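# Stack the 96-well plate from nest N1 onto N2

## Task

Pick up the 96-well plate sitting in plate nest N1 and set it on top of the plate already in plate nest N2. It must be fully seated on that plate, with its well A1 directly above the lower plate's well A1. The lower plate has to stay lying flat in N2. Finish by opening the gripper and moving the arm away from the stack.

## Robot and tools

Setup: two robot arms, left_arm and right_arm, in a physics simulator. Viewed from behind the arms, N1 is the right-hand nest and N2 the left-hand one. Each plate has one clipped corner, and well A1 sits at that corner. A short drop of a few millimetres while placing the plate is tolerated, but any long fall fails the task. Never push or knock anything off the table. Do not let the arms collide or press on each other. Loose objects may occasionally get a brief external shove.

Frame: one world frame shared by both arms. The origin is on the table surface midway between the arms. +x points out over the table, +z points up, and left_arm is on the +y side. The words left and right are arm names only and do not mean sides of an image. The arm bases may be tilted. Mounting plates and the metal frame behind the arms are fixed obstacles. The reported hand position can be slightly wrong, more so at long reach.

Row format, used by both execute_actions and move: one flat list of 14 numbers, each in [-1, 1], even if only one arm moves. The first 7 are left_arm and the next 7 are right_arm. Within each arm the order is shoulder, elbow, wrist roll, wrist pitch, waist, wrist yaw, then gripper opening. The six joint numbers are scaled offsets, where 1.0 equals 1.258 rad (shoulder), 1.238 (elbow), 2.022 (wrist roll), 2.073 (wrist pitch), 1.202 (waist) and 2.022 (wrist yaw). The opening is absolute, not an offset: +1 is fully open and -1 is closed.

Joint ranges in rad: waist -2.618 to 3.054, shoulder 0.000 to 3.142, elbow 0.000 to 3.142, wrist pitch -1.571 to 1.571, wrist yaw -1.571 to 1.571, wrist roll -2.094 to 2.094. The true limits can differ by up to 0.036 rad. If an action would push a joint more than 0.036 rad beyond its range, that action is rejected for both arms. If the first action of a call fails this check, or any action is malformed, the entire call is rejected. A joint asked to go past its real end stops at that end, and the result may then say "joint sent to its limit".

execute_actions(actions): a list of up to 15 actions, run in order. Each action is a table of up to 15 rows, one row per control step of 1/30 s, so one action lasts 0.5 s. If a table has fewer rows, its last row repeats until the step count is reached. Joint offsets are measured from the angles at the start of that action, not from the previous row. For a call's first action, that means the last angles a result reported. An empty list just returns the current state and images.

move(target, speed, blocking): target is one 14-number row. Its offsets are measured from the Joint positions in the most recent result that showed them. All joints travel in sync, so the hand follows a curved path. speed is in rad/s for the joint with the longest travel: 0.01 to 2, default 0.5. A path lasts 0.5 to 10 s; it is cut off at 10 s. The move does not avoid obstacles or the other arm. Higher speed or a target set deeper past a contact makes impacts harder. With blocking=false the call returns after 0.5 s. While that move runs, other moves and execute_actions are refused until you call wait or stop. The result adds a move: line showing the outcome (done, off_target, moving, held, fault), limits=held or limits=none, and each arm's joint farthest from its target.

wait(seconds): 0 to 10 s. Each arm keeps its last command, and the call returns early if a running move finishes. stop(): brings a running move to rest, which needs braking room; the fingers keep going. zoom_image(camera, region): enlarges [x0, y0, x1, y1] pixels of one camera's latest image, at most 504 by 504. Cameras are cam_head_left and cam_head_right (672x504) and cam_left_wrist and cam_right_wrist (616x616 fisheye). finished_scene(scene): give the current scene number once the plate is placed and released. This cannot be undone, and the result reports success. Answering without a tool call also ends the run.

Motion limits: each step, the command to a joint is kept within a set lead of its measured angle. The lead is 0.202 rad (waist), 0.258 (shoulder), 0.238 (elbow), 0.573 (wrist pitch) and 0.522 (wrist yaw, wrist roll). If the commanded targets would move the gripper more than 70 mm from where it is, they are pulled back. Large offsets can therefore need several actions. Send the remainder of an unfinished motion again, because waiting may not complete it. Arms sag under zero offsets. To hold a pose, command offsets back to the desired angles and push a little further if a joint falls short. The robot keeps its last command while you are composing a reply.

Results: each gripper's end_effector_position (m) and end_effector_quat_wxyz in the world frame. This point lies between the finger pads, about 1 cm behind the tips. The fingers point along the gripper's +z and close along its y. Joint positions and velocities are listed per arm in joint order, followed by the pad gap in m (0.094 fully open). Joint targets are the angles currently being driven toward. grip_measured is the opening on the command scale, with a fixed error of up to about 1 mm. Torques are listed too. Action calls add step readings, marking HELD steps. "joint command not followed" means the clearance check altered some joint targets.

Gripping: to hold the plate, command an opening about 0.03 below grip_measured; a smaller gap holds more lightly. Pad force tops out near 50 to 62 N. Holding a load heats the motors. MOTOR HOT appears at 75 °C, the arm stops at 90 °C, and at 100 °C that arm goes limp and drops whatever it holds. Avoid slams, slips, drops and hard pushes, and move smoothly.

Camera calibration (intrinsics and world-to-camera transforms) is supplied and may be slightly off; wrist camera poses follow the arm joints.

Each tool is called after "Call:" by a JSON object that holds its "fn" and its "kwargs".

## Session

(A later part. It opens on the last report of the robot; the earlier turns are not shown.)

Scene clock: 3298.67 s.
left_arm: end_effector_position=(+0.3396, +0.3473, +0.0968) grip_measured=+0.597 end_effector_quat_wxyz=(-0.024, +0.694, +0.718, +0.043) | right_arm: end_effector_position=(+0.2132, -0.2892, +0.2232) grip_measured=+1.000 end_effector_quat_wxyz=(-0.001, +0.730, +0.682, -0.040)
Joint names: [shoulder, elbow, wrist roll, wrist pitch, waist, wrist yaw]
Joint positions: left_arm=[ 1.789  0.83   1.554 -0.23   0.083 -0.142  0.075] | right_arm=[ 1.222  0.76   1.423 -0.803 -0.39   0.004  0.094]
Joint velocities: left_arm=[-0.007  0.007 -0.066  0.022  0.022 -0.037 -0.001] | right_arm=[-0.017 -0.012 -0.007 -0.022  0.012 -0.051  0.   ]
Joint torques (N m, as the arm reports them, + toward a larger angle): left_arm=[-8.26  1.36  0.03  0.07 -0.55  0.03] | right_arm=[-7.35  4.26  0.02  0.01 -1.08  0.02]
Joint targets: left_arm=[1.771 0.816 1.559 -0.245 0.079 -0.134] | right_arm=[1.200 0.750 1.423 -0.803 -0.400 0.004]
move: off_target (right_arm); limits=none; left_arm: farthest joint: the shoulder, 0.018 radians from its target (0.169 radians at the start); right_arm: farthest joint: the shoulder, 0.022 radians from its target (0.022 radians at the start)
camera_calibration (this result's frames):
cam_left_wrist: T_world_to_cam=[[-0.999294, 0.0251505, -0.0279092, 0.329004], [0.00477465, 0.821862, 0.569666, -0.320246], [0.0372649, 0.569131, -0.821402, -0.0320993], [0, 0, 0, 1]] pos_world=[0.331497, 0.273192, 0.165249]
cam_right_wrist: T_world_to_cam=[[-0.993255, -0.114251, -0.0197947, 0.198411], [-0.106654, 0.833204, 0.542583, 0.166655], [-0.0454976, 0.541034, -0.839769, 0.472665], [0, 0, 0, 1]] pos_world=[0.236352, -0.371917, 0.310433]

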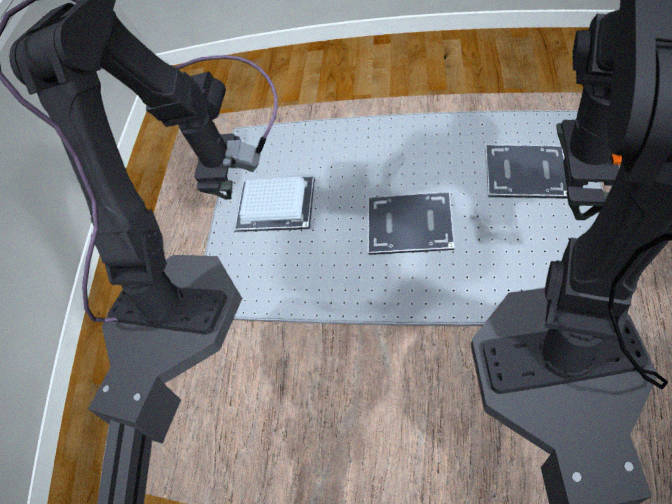

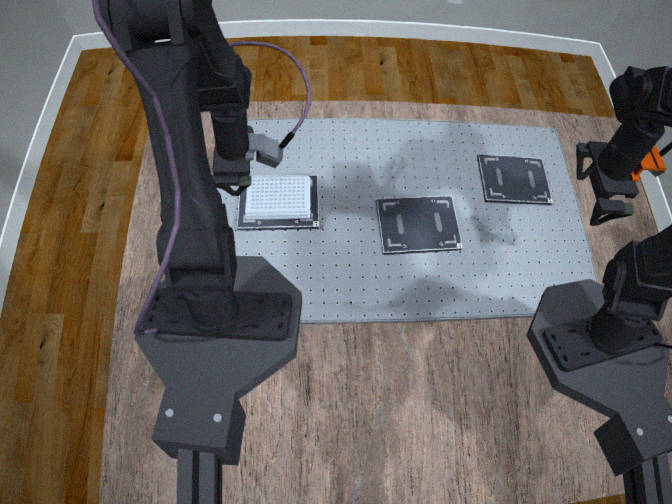

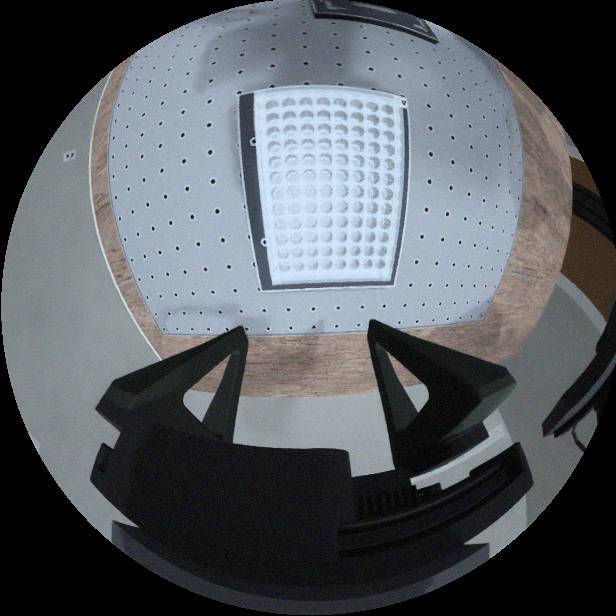

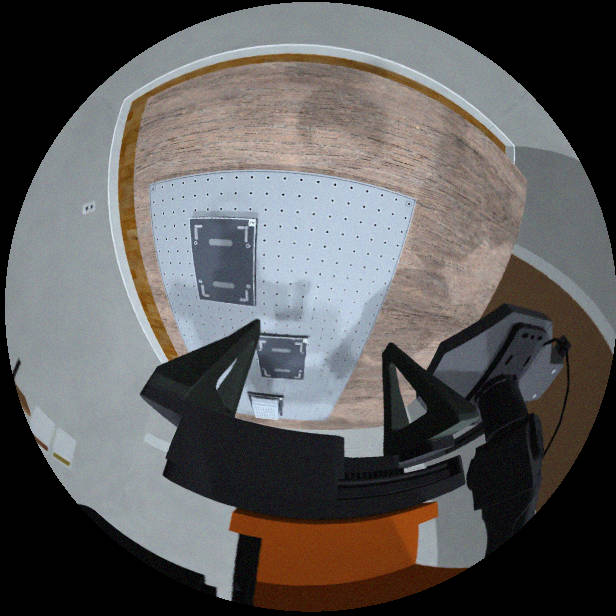

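Call:
{"fn": "move", "kwargs": {"target": [-0.0145, -0.0113, -0.364, -0.004, -0.799, -0.395, 1, -0.0175, -0.008, 0, 0, -0.008, 0, 1], "speed": 1.2}}

Call:
{"fn": "move", "kwargs": {"target": [0.343, -0.0113, -0.002, 0.219, -0.008, -0.004, 1, -0.0175, -0.008, 0, 0, -0.008, 0, 1], "speed": 0.7}}

Scene clock: 3313.17 s.
left_arm: end_effector_position=(+0.3191, +0.1358, +0.1840) grip_measured=+1.000 end_effector_quat_wxyz=(+0.098, +0.689, +0.655, +0.295) | right_arm: end_effector_position=(+0.2132, -0.2892, +0.2232) grip_measured=+1.000 end_effector_quat_wxyz=(-0.001, +0.730, +0.682, -0.040)
Joint names: [shoulder, elbow, wrist roll, wrist pitch, waist, wrist yaw]
Joint positions: left_arm=[ 1.789  0.83   0.83  -0.231 -0.872 -0.926  0.094] | right_arm=[ 1.222  0.76   1.423 -0.803 -0.39   0.004  0.094]
Joint velocities: left_arm=[-0.012  0.002 -0.037  0.022  0.007  0.022  0.   ] | right_arm=[-0.012 -0.012 -0.081  0.022 -0.007  0.022  0.   ]
Joint torques (N m, as the arm reports them, + toward a larger angle): left_arm=[-7.65  2.17 -0.05  0.37 -2.3  -0.42] | right_arm=[-7.32  4.26  0.01  0.   -1.06  0.01]
Joint targets: left_arm=[1.770 0.816 0.818 -0.238 -0.877 -0.941] | right_arm=[1.200 0.750 1.423 -0.803 -0.400 0.004]
move: off_target (right_arm); limits=none; left_arm: farthest joint: the shoulder, 0.018 radians from its target (0.018 radians at the start); right_arm: farthest joint: the shoulder, 0.022 radians from its target (0.022 radians at the start)
camera_calibration (this result's frames):
cam_left_wrist: T_world_to_cam=[[-0.841956, 0.179884, -0.508676, 0.333532], [-0.247808, 0.708538, 0.660731, -0.116763], [0.479271, 0.68236, -0.551982, -0.0452687], [0, 0, 0, 1]] pos_world=[0.27358, 0.053624, 0.221821]
cam_right_wrist: T_world_to_cam=[[-0.993255, -0.114251, -0.0197947, 0.198411], [-0.106654, 0.833204, 0.542583, 0.166655], [-0.0454976, 0.541034, -0.839769, 0.472665], [0, 0, 0, 1]] pos_world=[0.236352, -0.371917, 0.310433]

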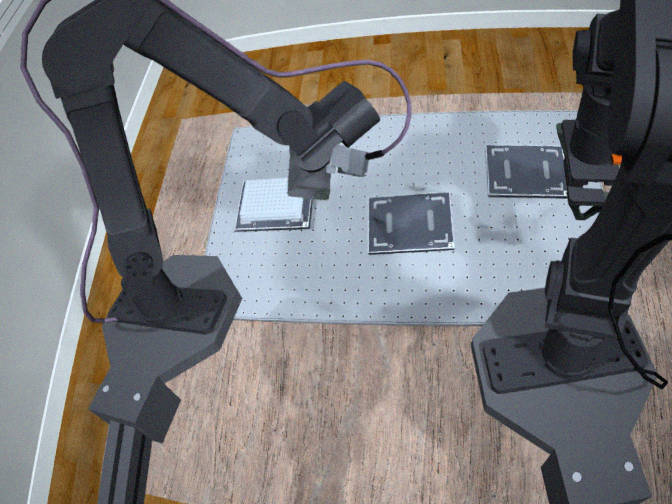

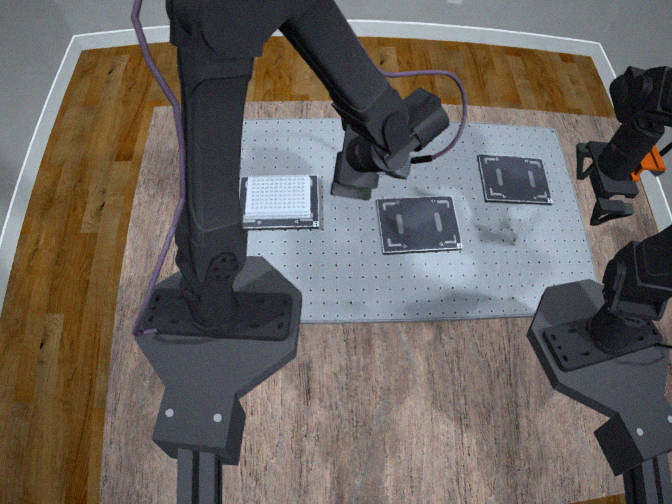

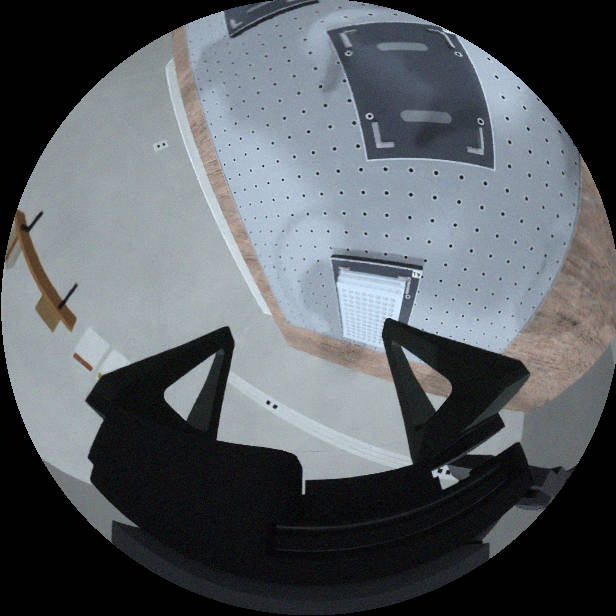

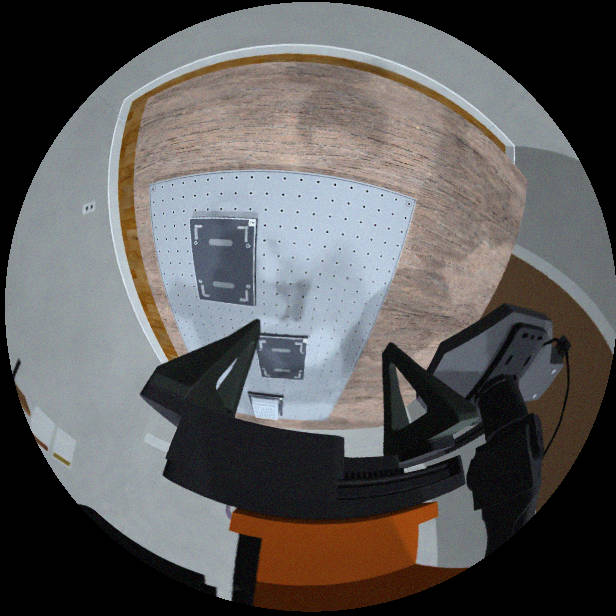

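Scene clock: 3314.67 s.
left_arm: end_effector_position=(+0.2900, +0.1163, +0.0769) grip_measured=+1.000 end_effector_quat_wxyz=(+0.102, +0.687, +0.657, +0.295) | right_arm: end_effector_position=(+0.2132, -0.2892, +0.2232) grip_measured=+1.000 end_effector_quat_wxyz=(-0.001, +0.730, +0.682, -0.040)
Joint names: [shoulder, elbow, wrist roll, wrist pitch, waist, wrist yaw]
Joint positions: left_arm=[ 2.221  0.83   0.83   0.211 -0.872 -0.926  0.094] | right_arm=[ 1.222  0.76   1.423 -0.803 -0.39   0.004  0.094]
Joint velocities: left_arm=[ 0.027  0.002  0.037 -0.022 -0.002  0.007  0.   ] | right_arm=[-0.007 -0.002 -0.037  0.007  0.007 -0.022  0.   ]
Joint torques (N m, as the arm reports them, + toward a larger angle): left_arm=[-7.33  0.41 -0.03  0.57 -2.95 -0.34] | right_arm=[-7.32  4.27  0.01  0.   -1.04  0.02]
Joint targets: left_arm=[2.220 0.816 0.826 0.223 -0.881 -0.935] | right_arm=[1.200 0.750 1.423 -0.803 -0.400 0.004]
move: off_target (right_arm); limits=none; left_arm: farthest joint: the elbow, 0.014 radians from its target (0.014 radians at the start); right_arm: farthest joint: the shoulder, 0.022 radians from its target (0.022 radians at the start)
camera_calibration (this result's frames):
cam_left_wrist: T_world_to_cam=[[-0.839666, 0.173709, -0.514574, 0.258579], [-0.253525, 0.712536, 0.65423, -0.0376611], [0.480298, 0.679792, -0.554253, -0.0769831], [0, 0, 0, 1]] pos_world=[0.244547, 0.03425, 0.115029]
cam_right_wrist: T_world_to_cam=[[-0.993255, -0.114251, -0.0197947, 0.198411], [-0.106654, 0.833204, 0.542583, 0.166655], [-0.0454976, 0.541034, -0.839769, 0.472665], [0, 0, 0, 1]] pos_world=[0.236352, -0.371917, 0.310433]

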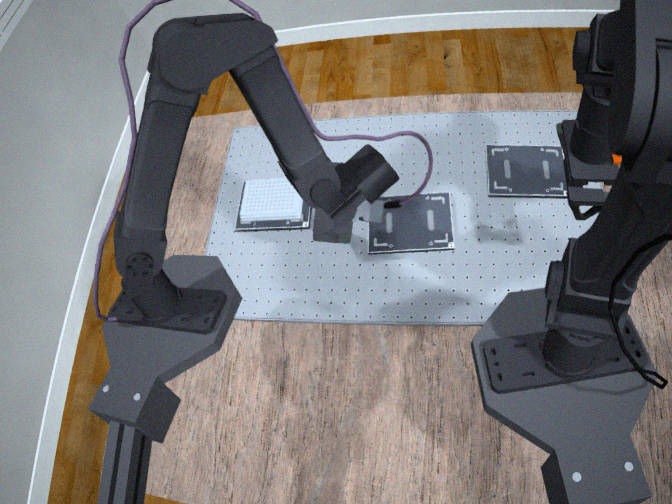

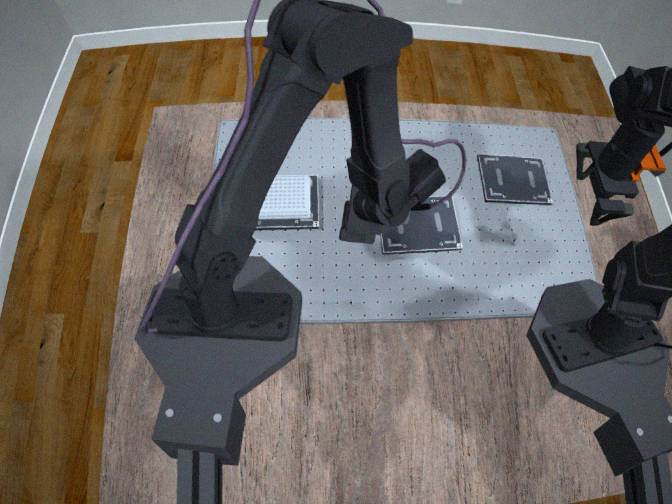

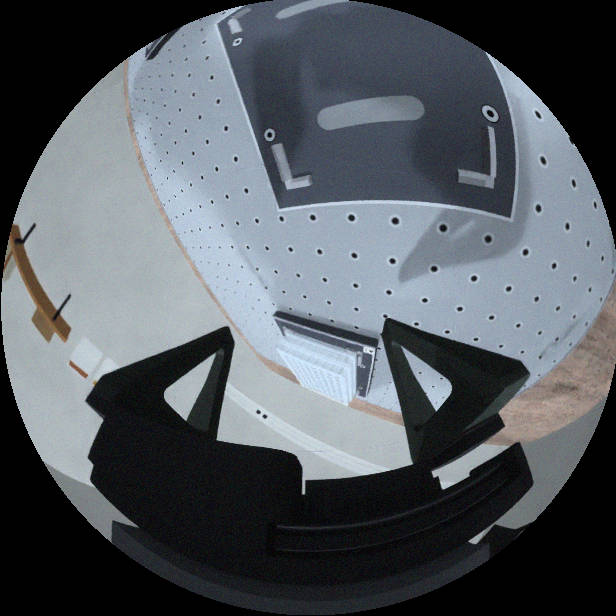

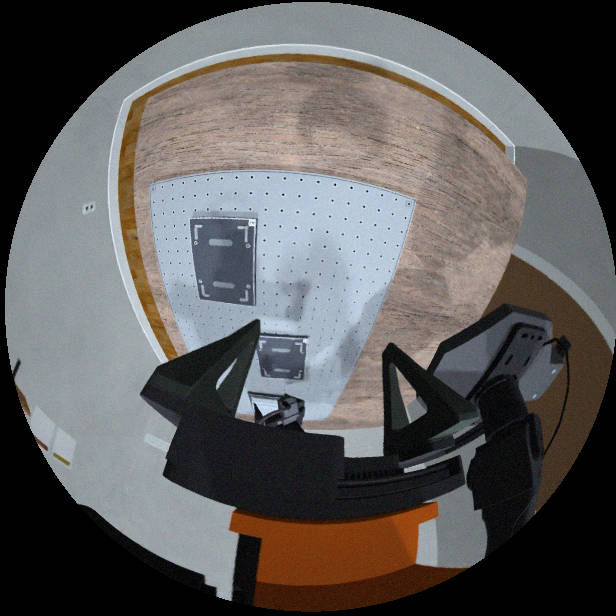

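Call:
{"fn": "zoom_image", "kwargs": {"camera": "cam_left_wrist", "region": [263, 300, 383, 410]}}

Call:
{"fn": "zoom_image", "kwargs": {"camera": "cam_left_wrist", "region": [308, 338, 338, 373]}}

Region (263, 300, 383, 410) of cam_left_wrist's 616x616 image, scaled by 4.200, with more detail than that image has; it fills the top 462 rows of this view, and the rest is white.

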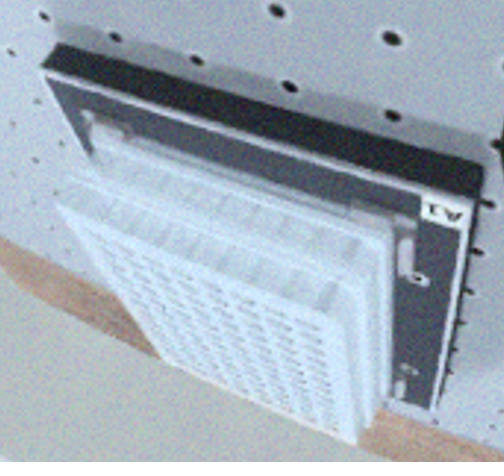

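Region (308, 338, 338, 373) of cam_left_wrist's 616x616 image, scaled by 14.400, with more detail than that image has; it fills the left 432 columns of this view, and the rest is white.

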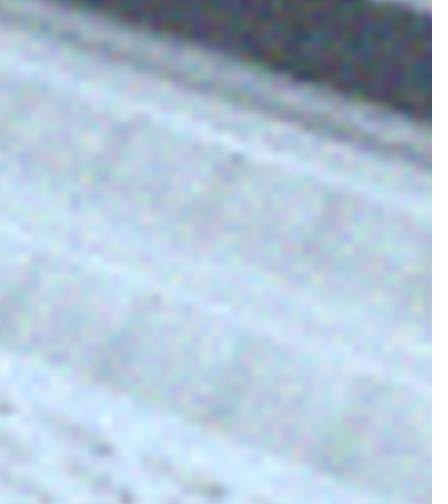

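Call:
{"fn": "zoom_image", "kwargs": {"camera": "cam_left_wrist", "region": [328, 340, 378, 390]}}

Region (328, 340, 378, 390) of cam_left_wrist's 616x616 image, scaled by 10.080, with more detail than that image has.

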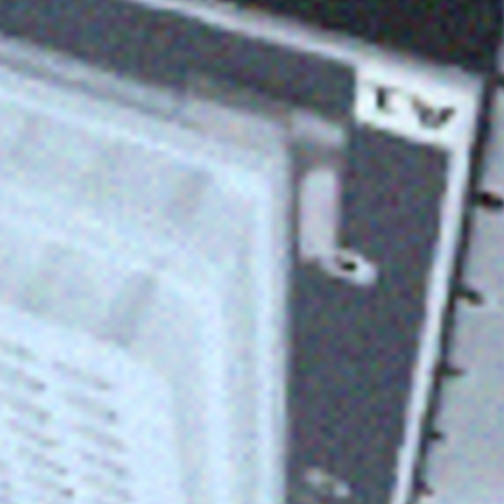

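Call:
{"fn": "zoom_image", "kwargs": {"camera": "cam_left_wrist", "region": [338, 346, 366, 374]}}

Call:
{"fn": "zoom_image", "kwargs": {"camera": "cam_left_wrist", "region": [270, 322, 305, 357]}}

Region (338, 346, 366, 374) of cam_left_wrist's 616x616 image, scaled by 18.000, with more detail than that image has.

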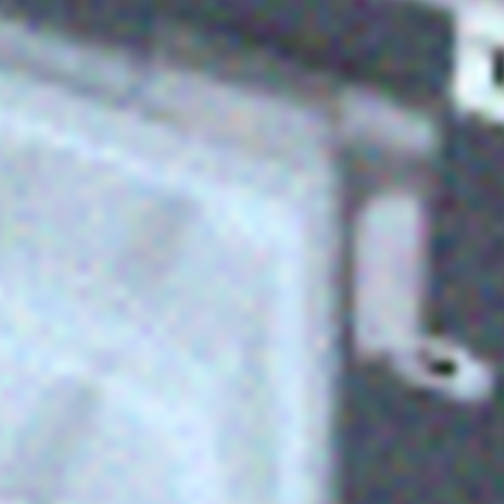

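Region (270, 322, 305, 357) of cam_left_wrist's 616x616 image, scaled by 14.400, with more detail than that image has.

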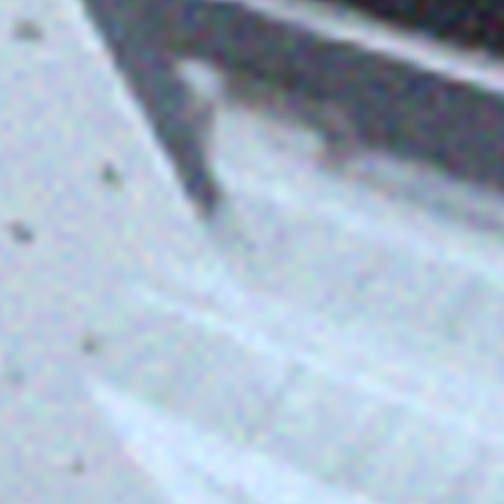

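Call:
{"fn": "zoom_image", "kwargs": {"camera": "cam_head_right", "region": [285, 195, 335, 235]}}

Call:
{"fn": "zoom_image", "kwargs": {"camera": "cam_head_left", "region": [230, 170, 320, 240]}}

Region (285, 195, 335, 235) of cam_head_right's 672x504 image, scaled by 10.080, with more detail than that image has; it fills the top 403 rows of this view, and the rest is white.

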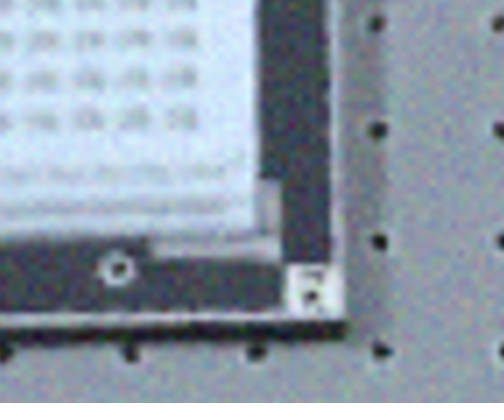

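Region (230, 170, 320, 240) of cam_head_left's 672x504 image, scaled by 5.600, with more detail than that image has.

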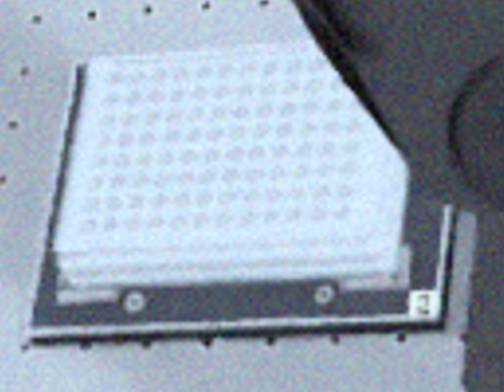

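Call:
{"fn": "move", "kwargs": {"target": [-0.349, -0.0113, -0.443, -0.215, -0.008, 0.398, 1, -0.0175, -0.008, 0, 0, -0.008, 0, 1], "speed": 1.2}}

Call:
{"fn": "move", "kwargs": {"target": [-0.0145, -0.0113, -0.002, -0.004, 0.755, 0.004, 1, -0.0175, -0.008, 0, 0, -0.008, 0, 1], "speed": 1.2}}

Scene clock: 3436.40 s.
left_arm: end_effector_position=(+0.2190, +0.0437, +0.1523) grip_measured=+1.000 end_effector_quat_wxyz=(+0.043, +0.393, +0.910, -0.125) | right_arm: end_effector_position=(+0.2132, -0.2892, +0.2232) grip_measured=+1.000 end_effector_quat_wxyz=(-0.001, +0.730, +0.682, -0.040)
Joint names: [shoulder, elbow, wrist roll, wrist pitch, waist, wrist yaw]
Joint positions: left_arm=[ 1.802  0.83  -0.06  -0.228 -0.872 -0.133  0.094] | right_arm=[ 1.222  0.76   1.423 -0.803 -0.39   0.004  0.094]
Joint velocities: left_arm=[-0.002  0.017  0.007 -0.081 -0.022 -0.007  0.   ] | right_arm=[ 0.012 -0.012  0.066 -0.007  0.007 -0.007  0.   ]
Joint torques (N m, as the arm reports them, + toward a larger angle): left_arm=[-7.84  2.14 -0.04  0.41 -2.62  0.24] | right_arm=[-7.31  4.27  0.01  0.   -1.04  0.01]
Joint targets: left_arm=[1.782 0.816 -0.066 -0.234 -0.881 -0.121] | right_arm=[1.200 0.750 1.423 -0.803 -0.400 0.004]
move: off_target (right_arm); limits=none; left_arm: farthest joint: the shoulder, 0.020 radians from its target (0.439 radians at the start); right_arm: farthest joint: the shoulder, 0.022 radians from its target (0.022 radians at the start)
camera_calibration (this result's frames):
cam_left_wrist: T_world_to_cam=[[-0.76478, -0.618855, 0.179251, 0.162952], [-0.55396, 0.77366, 0.307536, 0.0626132], [-0.329, 0.1359, -0.9345, 0.307175], [0, 0, 0, 1]] pos_world=[0.260368, 0.0106576, 0.23859]
cam_right_wrist: T_world_to_cam=[[-0.993255, -0.114251, -0.0197947, 0.198411], [-0.106654, 0.833204, 0.542583, 0.166655], [-0.0454976, 0.541034, -0.839769, 0.472665], [0, 0, 0, 1]] pos_world=[0.236352, -0.371917, 0.310433]

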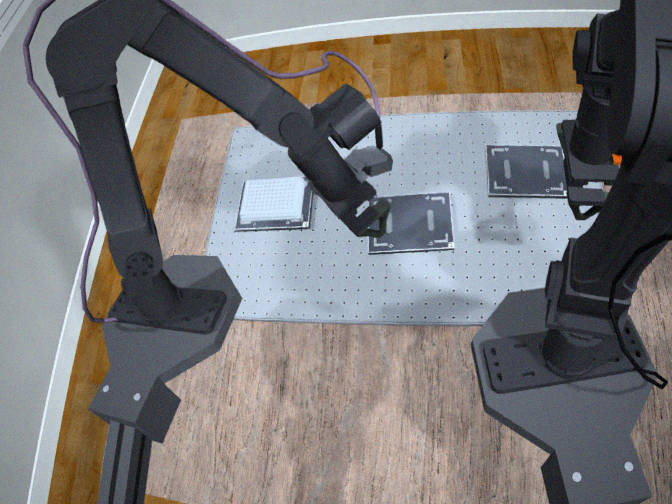

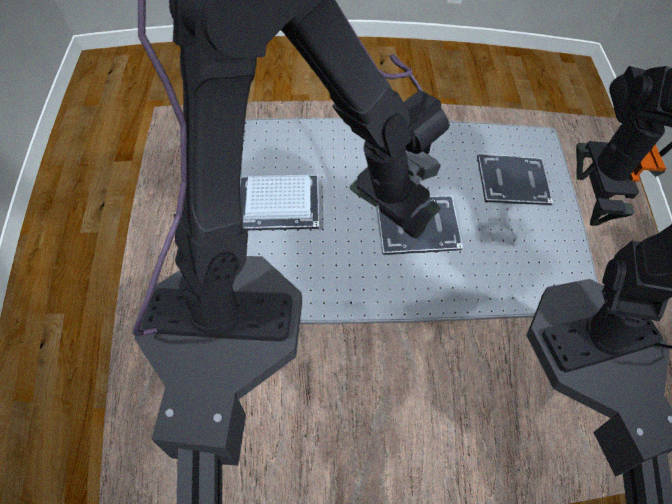

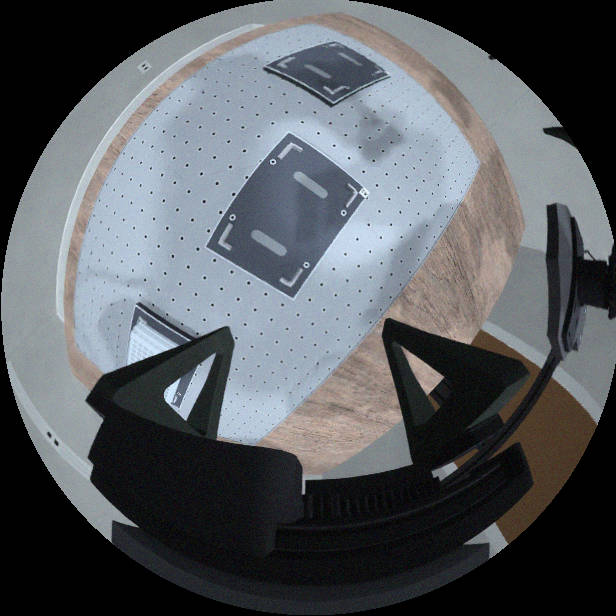

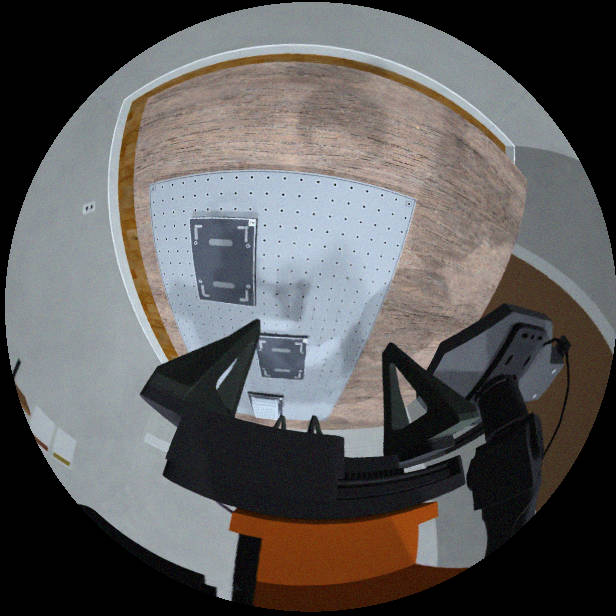

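Scene clock: 3437.67 s.
left_arm: end_effector_position=(+0.3376, +0.3294, +0.0934) grip_measured=+1.000 end_effector_quat_wxyz=(+0.010, -0.018, +0.999, +0.034) | right_arm: end_effector_position=(+0.2132, -0.2892, +0.2232) grip_measured=+1.000 end_effector_quat_wxyz=(-0.001, +0.730, +0.682, -0.040)
Joint names: [shoulder, elbow, wrist roll, wrist pitch, waist, wrist yaw]
Joint positions: left_arm=[ 1.802  0.83  -0.06  -0.228  0.04  -0.129  0.094] | right_arm=[ 1.222  0.76   1.423 -0.803 -0.39   0.004  0.094]
Joint velocities: left_arm=[ 0.012 -0.007 -0.037  0.022 -0.022  0.022  0.   ] | right_arm=[-0.002 -0.012 -0.051 -0.037  0.022  0.051  0.   ]
Joint torques (N m, as the arm reports them, + toward a larger angle): left_arm=[-8.3   1.31 -0.03  0.1  -0.7   0.04] | right_arm=[-7.3   4.26  0.01  0.   -1.03  0.01]
Joint targets: left_arm=[1.784 0.816 -0.064 -0.236 0.036 -0.125] | right_arm=[1.200 0.750 1.423 -0.803 -0.400 0.004]
move: off_target (right_arm); limits=none; left_arm: farthest joint: the shoulder, 0.019 radians from its target (0.019 radians at the start); right_arm: farthest joint: the shoulder, 0.022 radians from its target (0.022 radians at the start)
camera_calibration (this result's frames):
cam_left_wrist: T_world_to_cam=[[-0.0209732, -0.997101, -0.0731421, 0.33805], [-0.881924, -0.0160083, 0.471119, 0.280998], [-0.470924, 0.0743867, -0.879032, 0.315293], [0, 0, 0, 1]] pos_world=[0.403388, 0.318115, 0.169494]
cam_right_wrist: T_world_to_cam=[[-0.993255, -0.114251, -0.0197947, 0.198411], [-0.106654, 0.833204, 0.542583, 0.166655], [-0.0454976, 0.541034, -0.839769, 0.472665], [0, 0, 0, 1]] pos_world=[0.236352, -0.371917, 0.310433]

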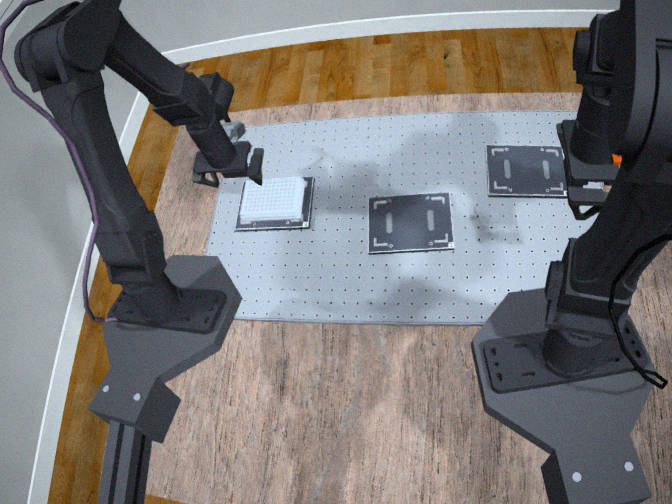

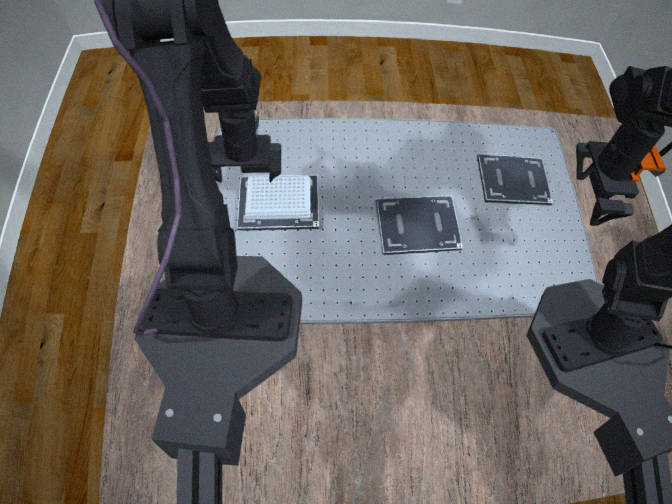

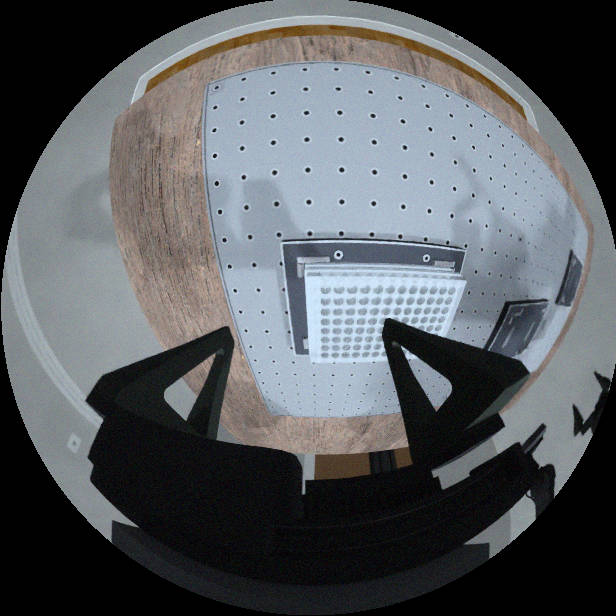

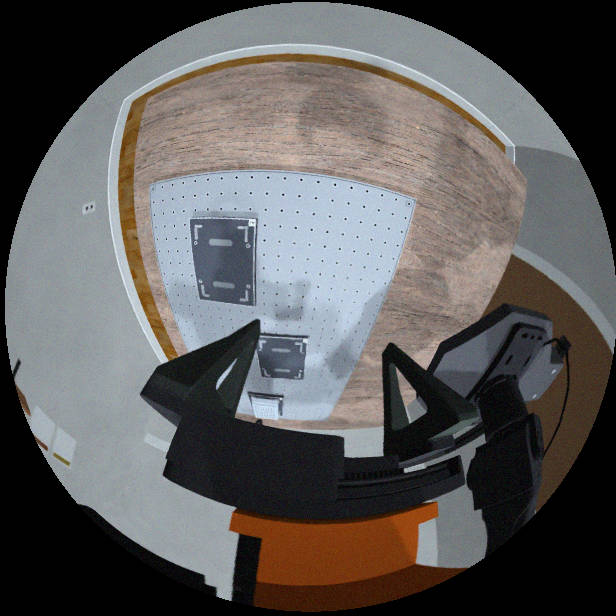

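Now I see the +x face. Zoom on FL corner (image left).

Call:
{"fn": "zoom_image", "kwargs": {"camera": "cam_left_wrist", "region": [285, 245, 345, 305]}}

Call:
{"fn": "zoom_image", "kwargs": {"camera": "cam_left_wrist", "region": [420, 245, 480, 305]}}

Region (285, 245, 345, 305) of cam_left_wrist's 616x616 image, scaled by 8.400, with more detail than that image has.

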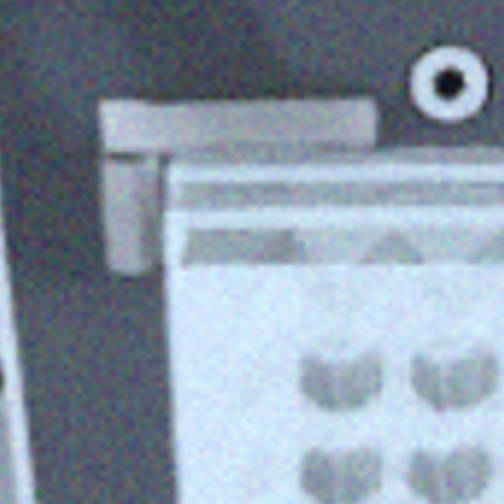

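Region (420, 245, 480, 305) of cam_left_wrist's 616x616 image, scaled by 8.400, with more detail than that image has.

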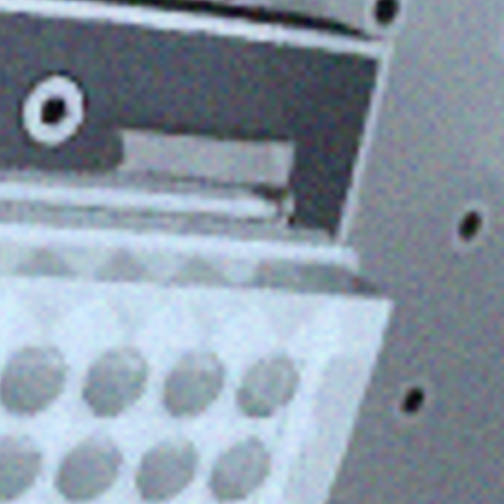

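Call:
{"fn": "zoom_image", "kwargs": {"camera": "cam_left_wrist", "region": [300, 255, 330, 285]}}

Call:
{"fn": "zoom_image", "kwargs": {"camera": "cam_left_wrist", "region": [425, 255, 465, 295]}}

Region (300, 255, 330, 285) of cam_left_wrist's 616x616 image, scaled by 16.800, with more detail than that image has.

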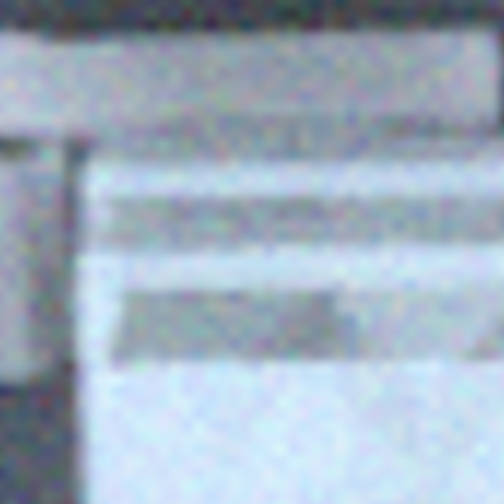

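Region (425, 255, 465, 295) of cam_left_wrist's 616x616 image, scaled by 12.600, with more detail than that image has.

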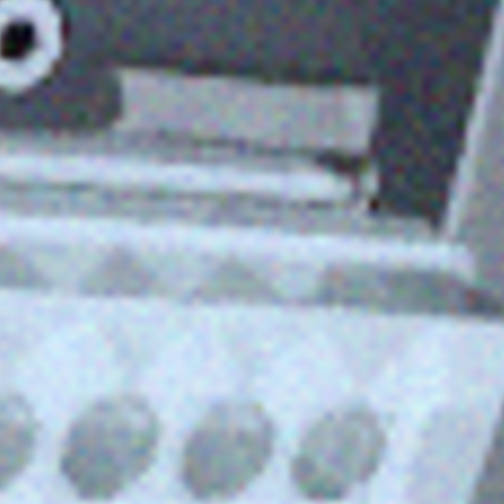

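Call:
{"fn": "zoom_image", "kwargs": {"camera": "cam_left_wrist", "region": [432, 258, 462, 288]}}

Call:
{"fn": "zoom_image", "kwargs": {"camera": "cam_left_wrist", "region": [365, 258, 395, 288]}}

Region (432, 258, 462, 288) of cam_left_wrist's 616x616 image, scaled by 16.800, with more detail than that image has.

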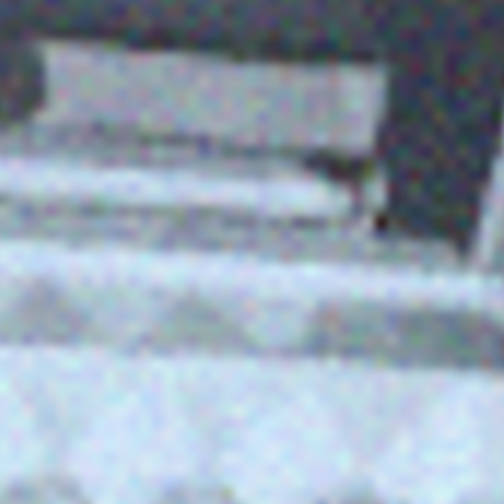

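Region (365, 258, 395, 288) of cam_left_wrist's 616x616 image, scaled by 16.800, with more detail than that image has.

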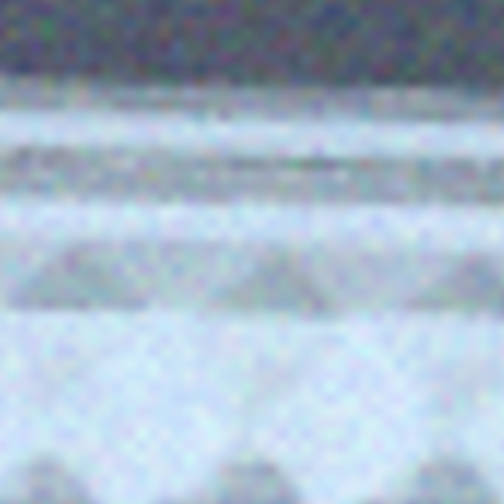

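Call:
{"fn": "move", "kwargs": {"target": [0.05, -0.0113, 0.692, 0.012, -0.1514, 0.006, 1, -0.0175, -0.008, 0, 0, -0.008, 0, 1], "speed": 1.0}}

Scene clock: 3483.10 s.
left_arm: end_effector_position=(+0.3257, +0.2684, +0.0832) grip_measured=+1.000 end_effector_quat_wxyz=(-0.004, +0.688, +0.726, +0.003) | right_arm: end_effector_position=(+0.2132, -0.2892, +0.2232) grip_measured=+1.000 end_effector_quat_wxyz=(-0.001, +0.730, +0.682, -0.040)
Joint names: [shoulder, elbow, wrist roll, wrist pitch, waist, wrist yaw]
Joint positions: left_arm=[ 1.857  0.83   1.331 -0.21  -0.131 -0.129  0.094] | right_arm=[ 1.222  0.76   1.423 -0.803 -0.39   0.004  0.094]
Joint velocities: left_arm=[-0.002  0.012 -0.095 -0.022 -0.002  0.051  0.   ] | right_arm=[-0.007 -0.017 -0.037 -0.066  0.002 -0.022  0.   ]
Joint torques (N m, as the arm reports them, + toward a larger angle): left_arm=[-6.44  1.09  0.07  0.2  -1.55  0.11] | right_arm=[-7.32  4.26  0.01  0.   -1.05  0.02]
Joint targets: left_arm=[1.865 0.816 1.340 -0.204 -0.142 -0.117] | right_arm=[1.200 0.750 1.423 -0.803 -0.400 0.004]
move: off_target (right_arm); limits=none; left_arm: farthest joint: the elbow, 0.014 radians from its target (0.014 radians at the start); right_arm: farthest joint: the shoulder, 0.022 radians from its target (0.022 radians at the start)
camera_calibration (this result's frames):
cam_left_wrist: T_world_to_cam=[[-0.999982, 0.00536247, -0.00285563, 0.320143], [0.0032372, 0.868046, 0.496472, -0.253363], [0.00514114, 0.496454, -0.868048, 0.0360381], [0, 0, 0, 1]] pos_world=[0.320772, 0.200323, 0.157985]
cam_right_wrist: T_world_to_cam=[[-0.993255, -0.114251, -0.0197947, 0.198411], [-0.106654, 0.833204, 0.542583, 0.166655], [-0.0454976, 0.541034, -0.839769, 0.472665], [0, 0, 0, 1]] pos_world=[0.236352, -0.371917, 0.310433]

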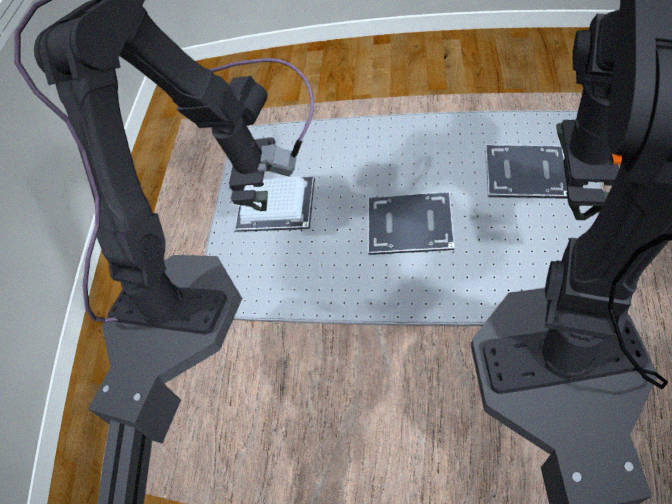

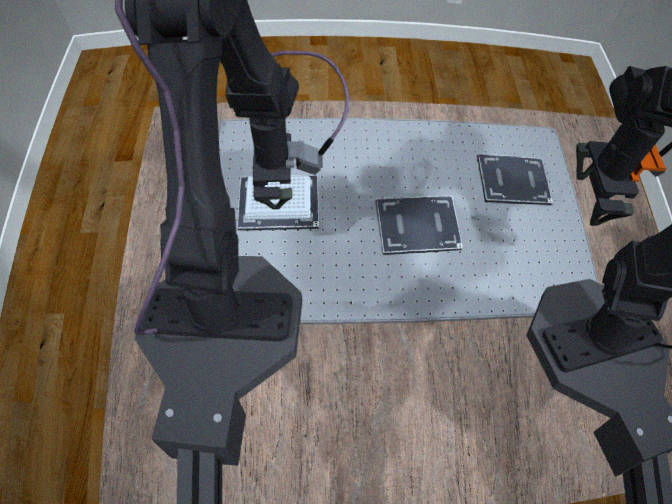

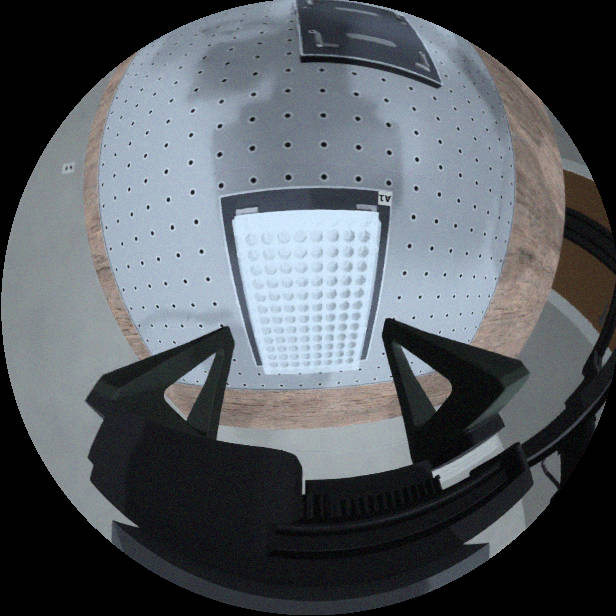

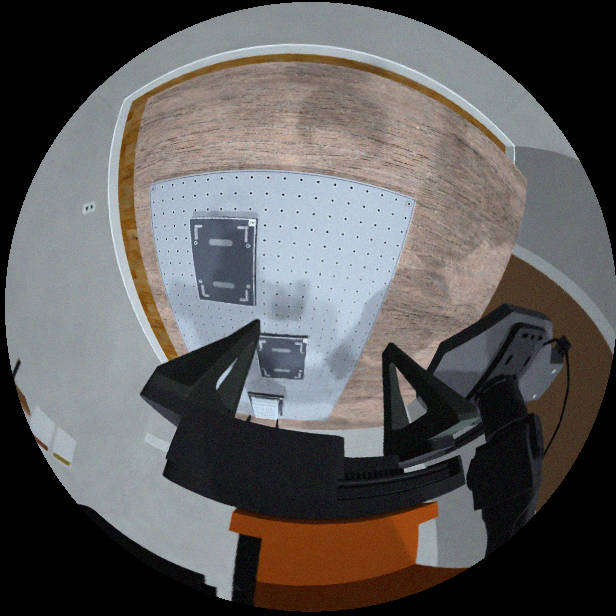

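Call:
{"fn": "zoom_image", "kwargs": {"camera": "cam_left_wrist", "region": [350, 185, 400, 235]}}

Call:
{"fn": "zoom_image", "kwargs": {"camera": "cam_left_wrist", "region": [215, 185, 265, 235]}}

Region (350, 185, 400, 235) of cam_left_wrist's 616x616 image, scaled by 10.080, with more detail than that image has.

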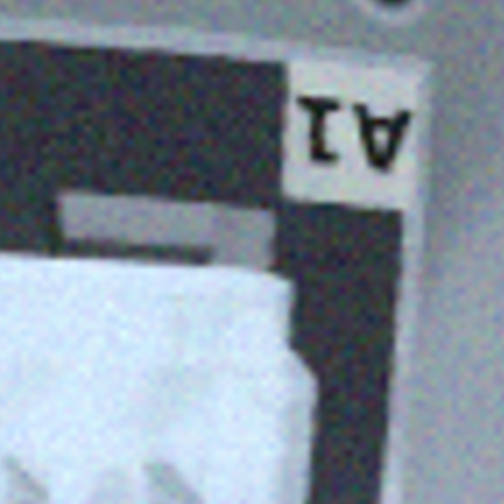

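Region (215, 185, 265, 235) of cam_left_wrist's 616x616 image, scaled by 10.080, with more detail than that image has.

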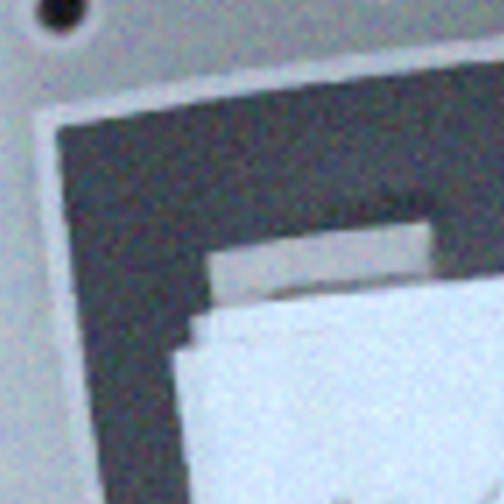

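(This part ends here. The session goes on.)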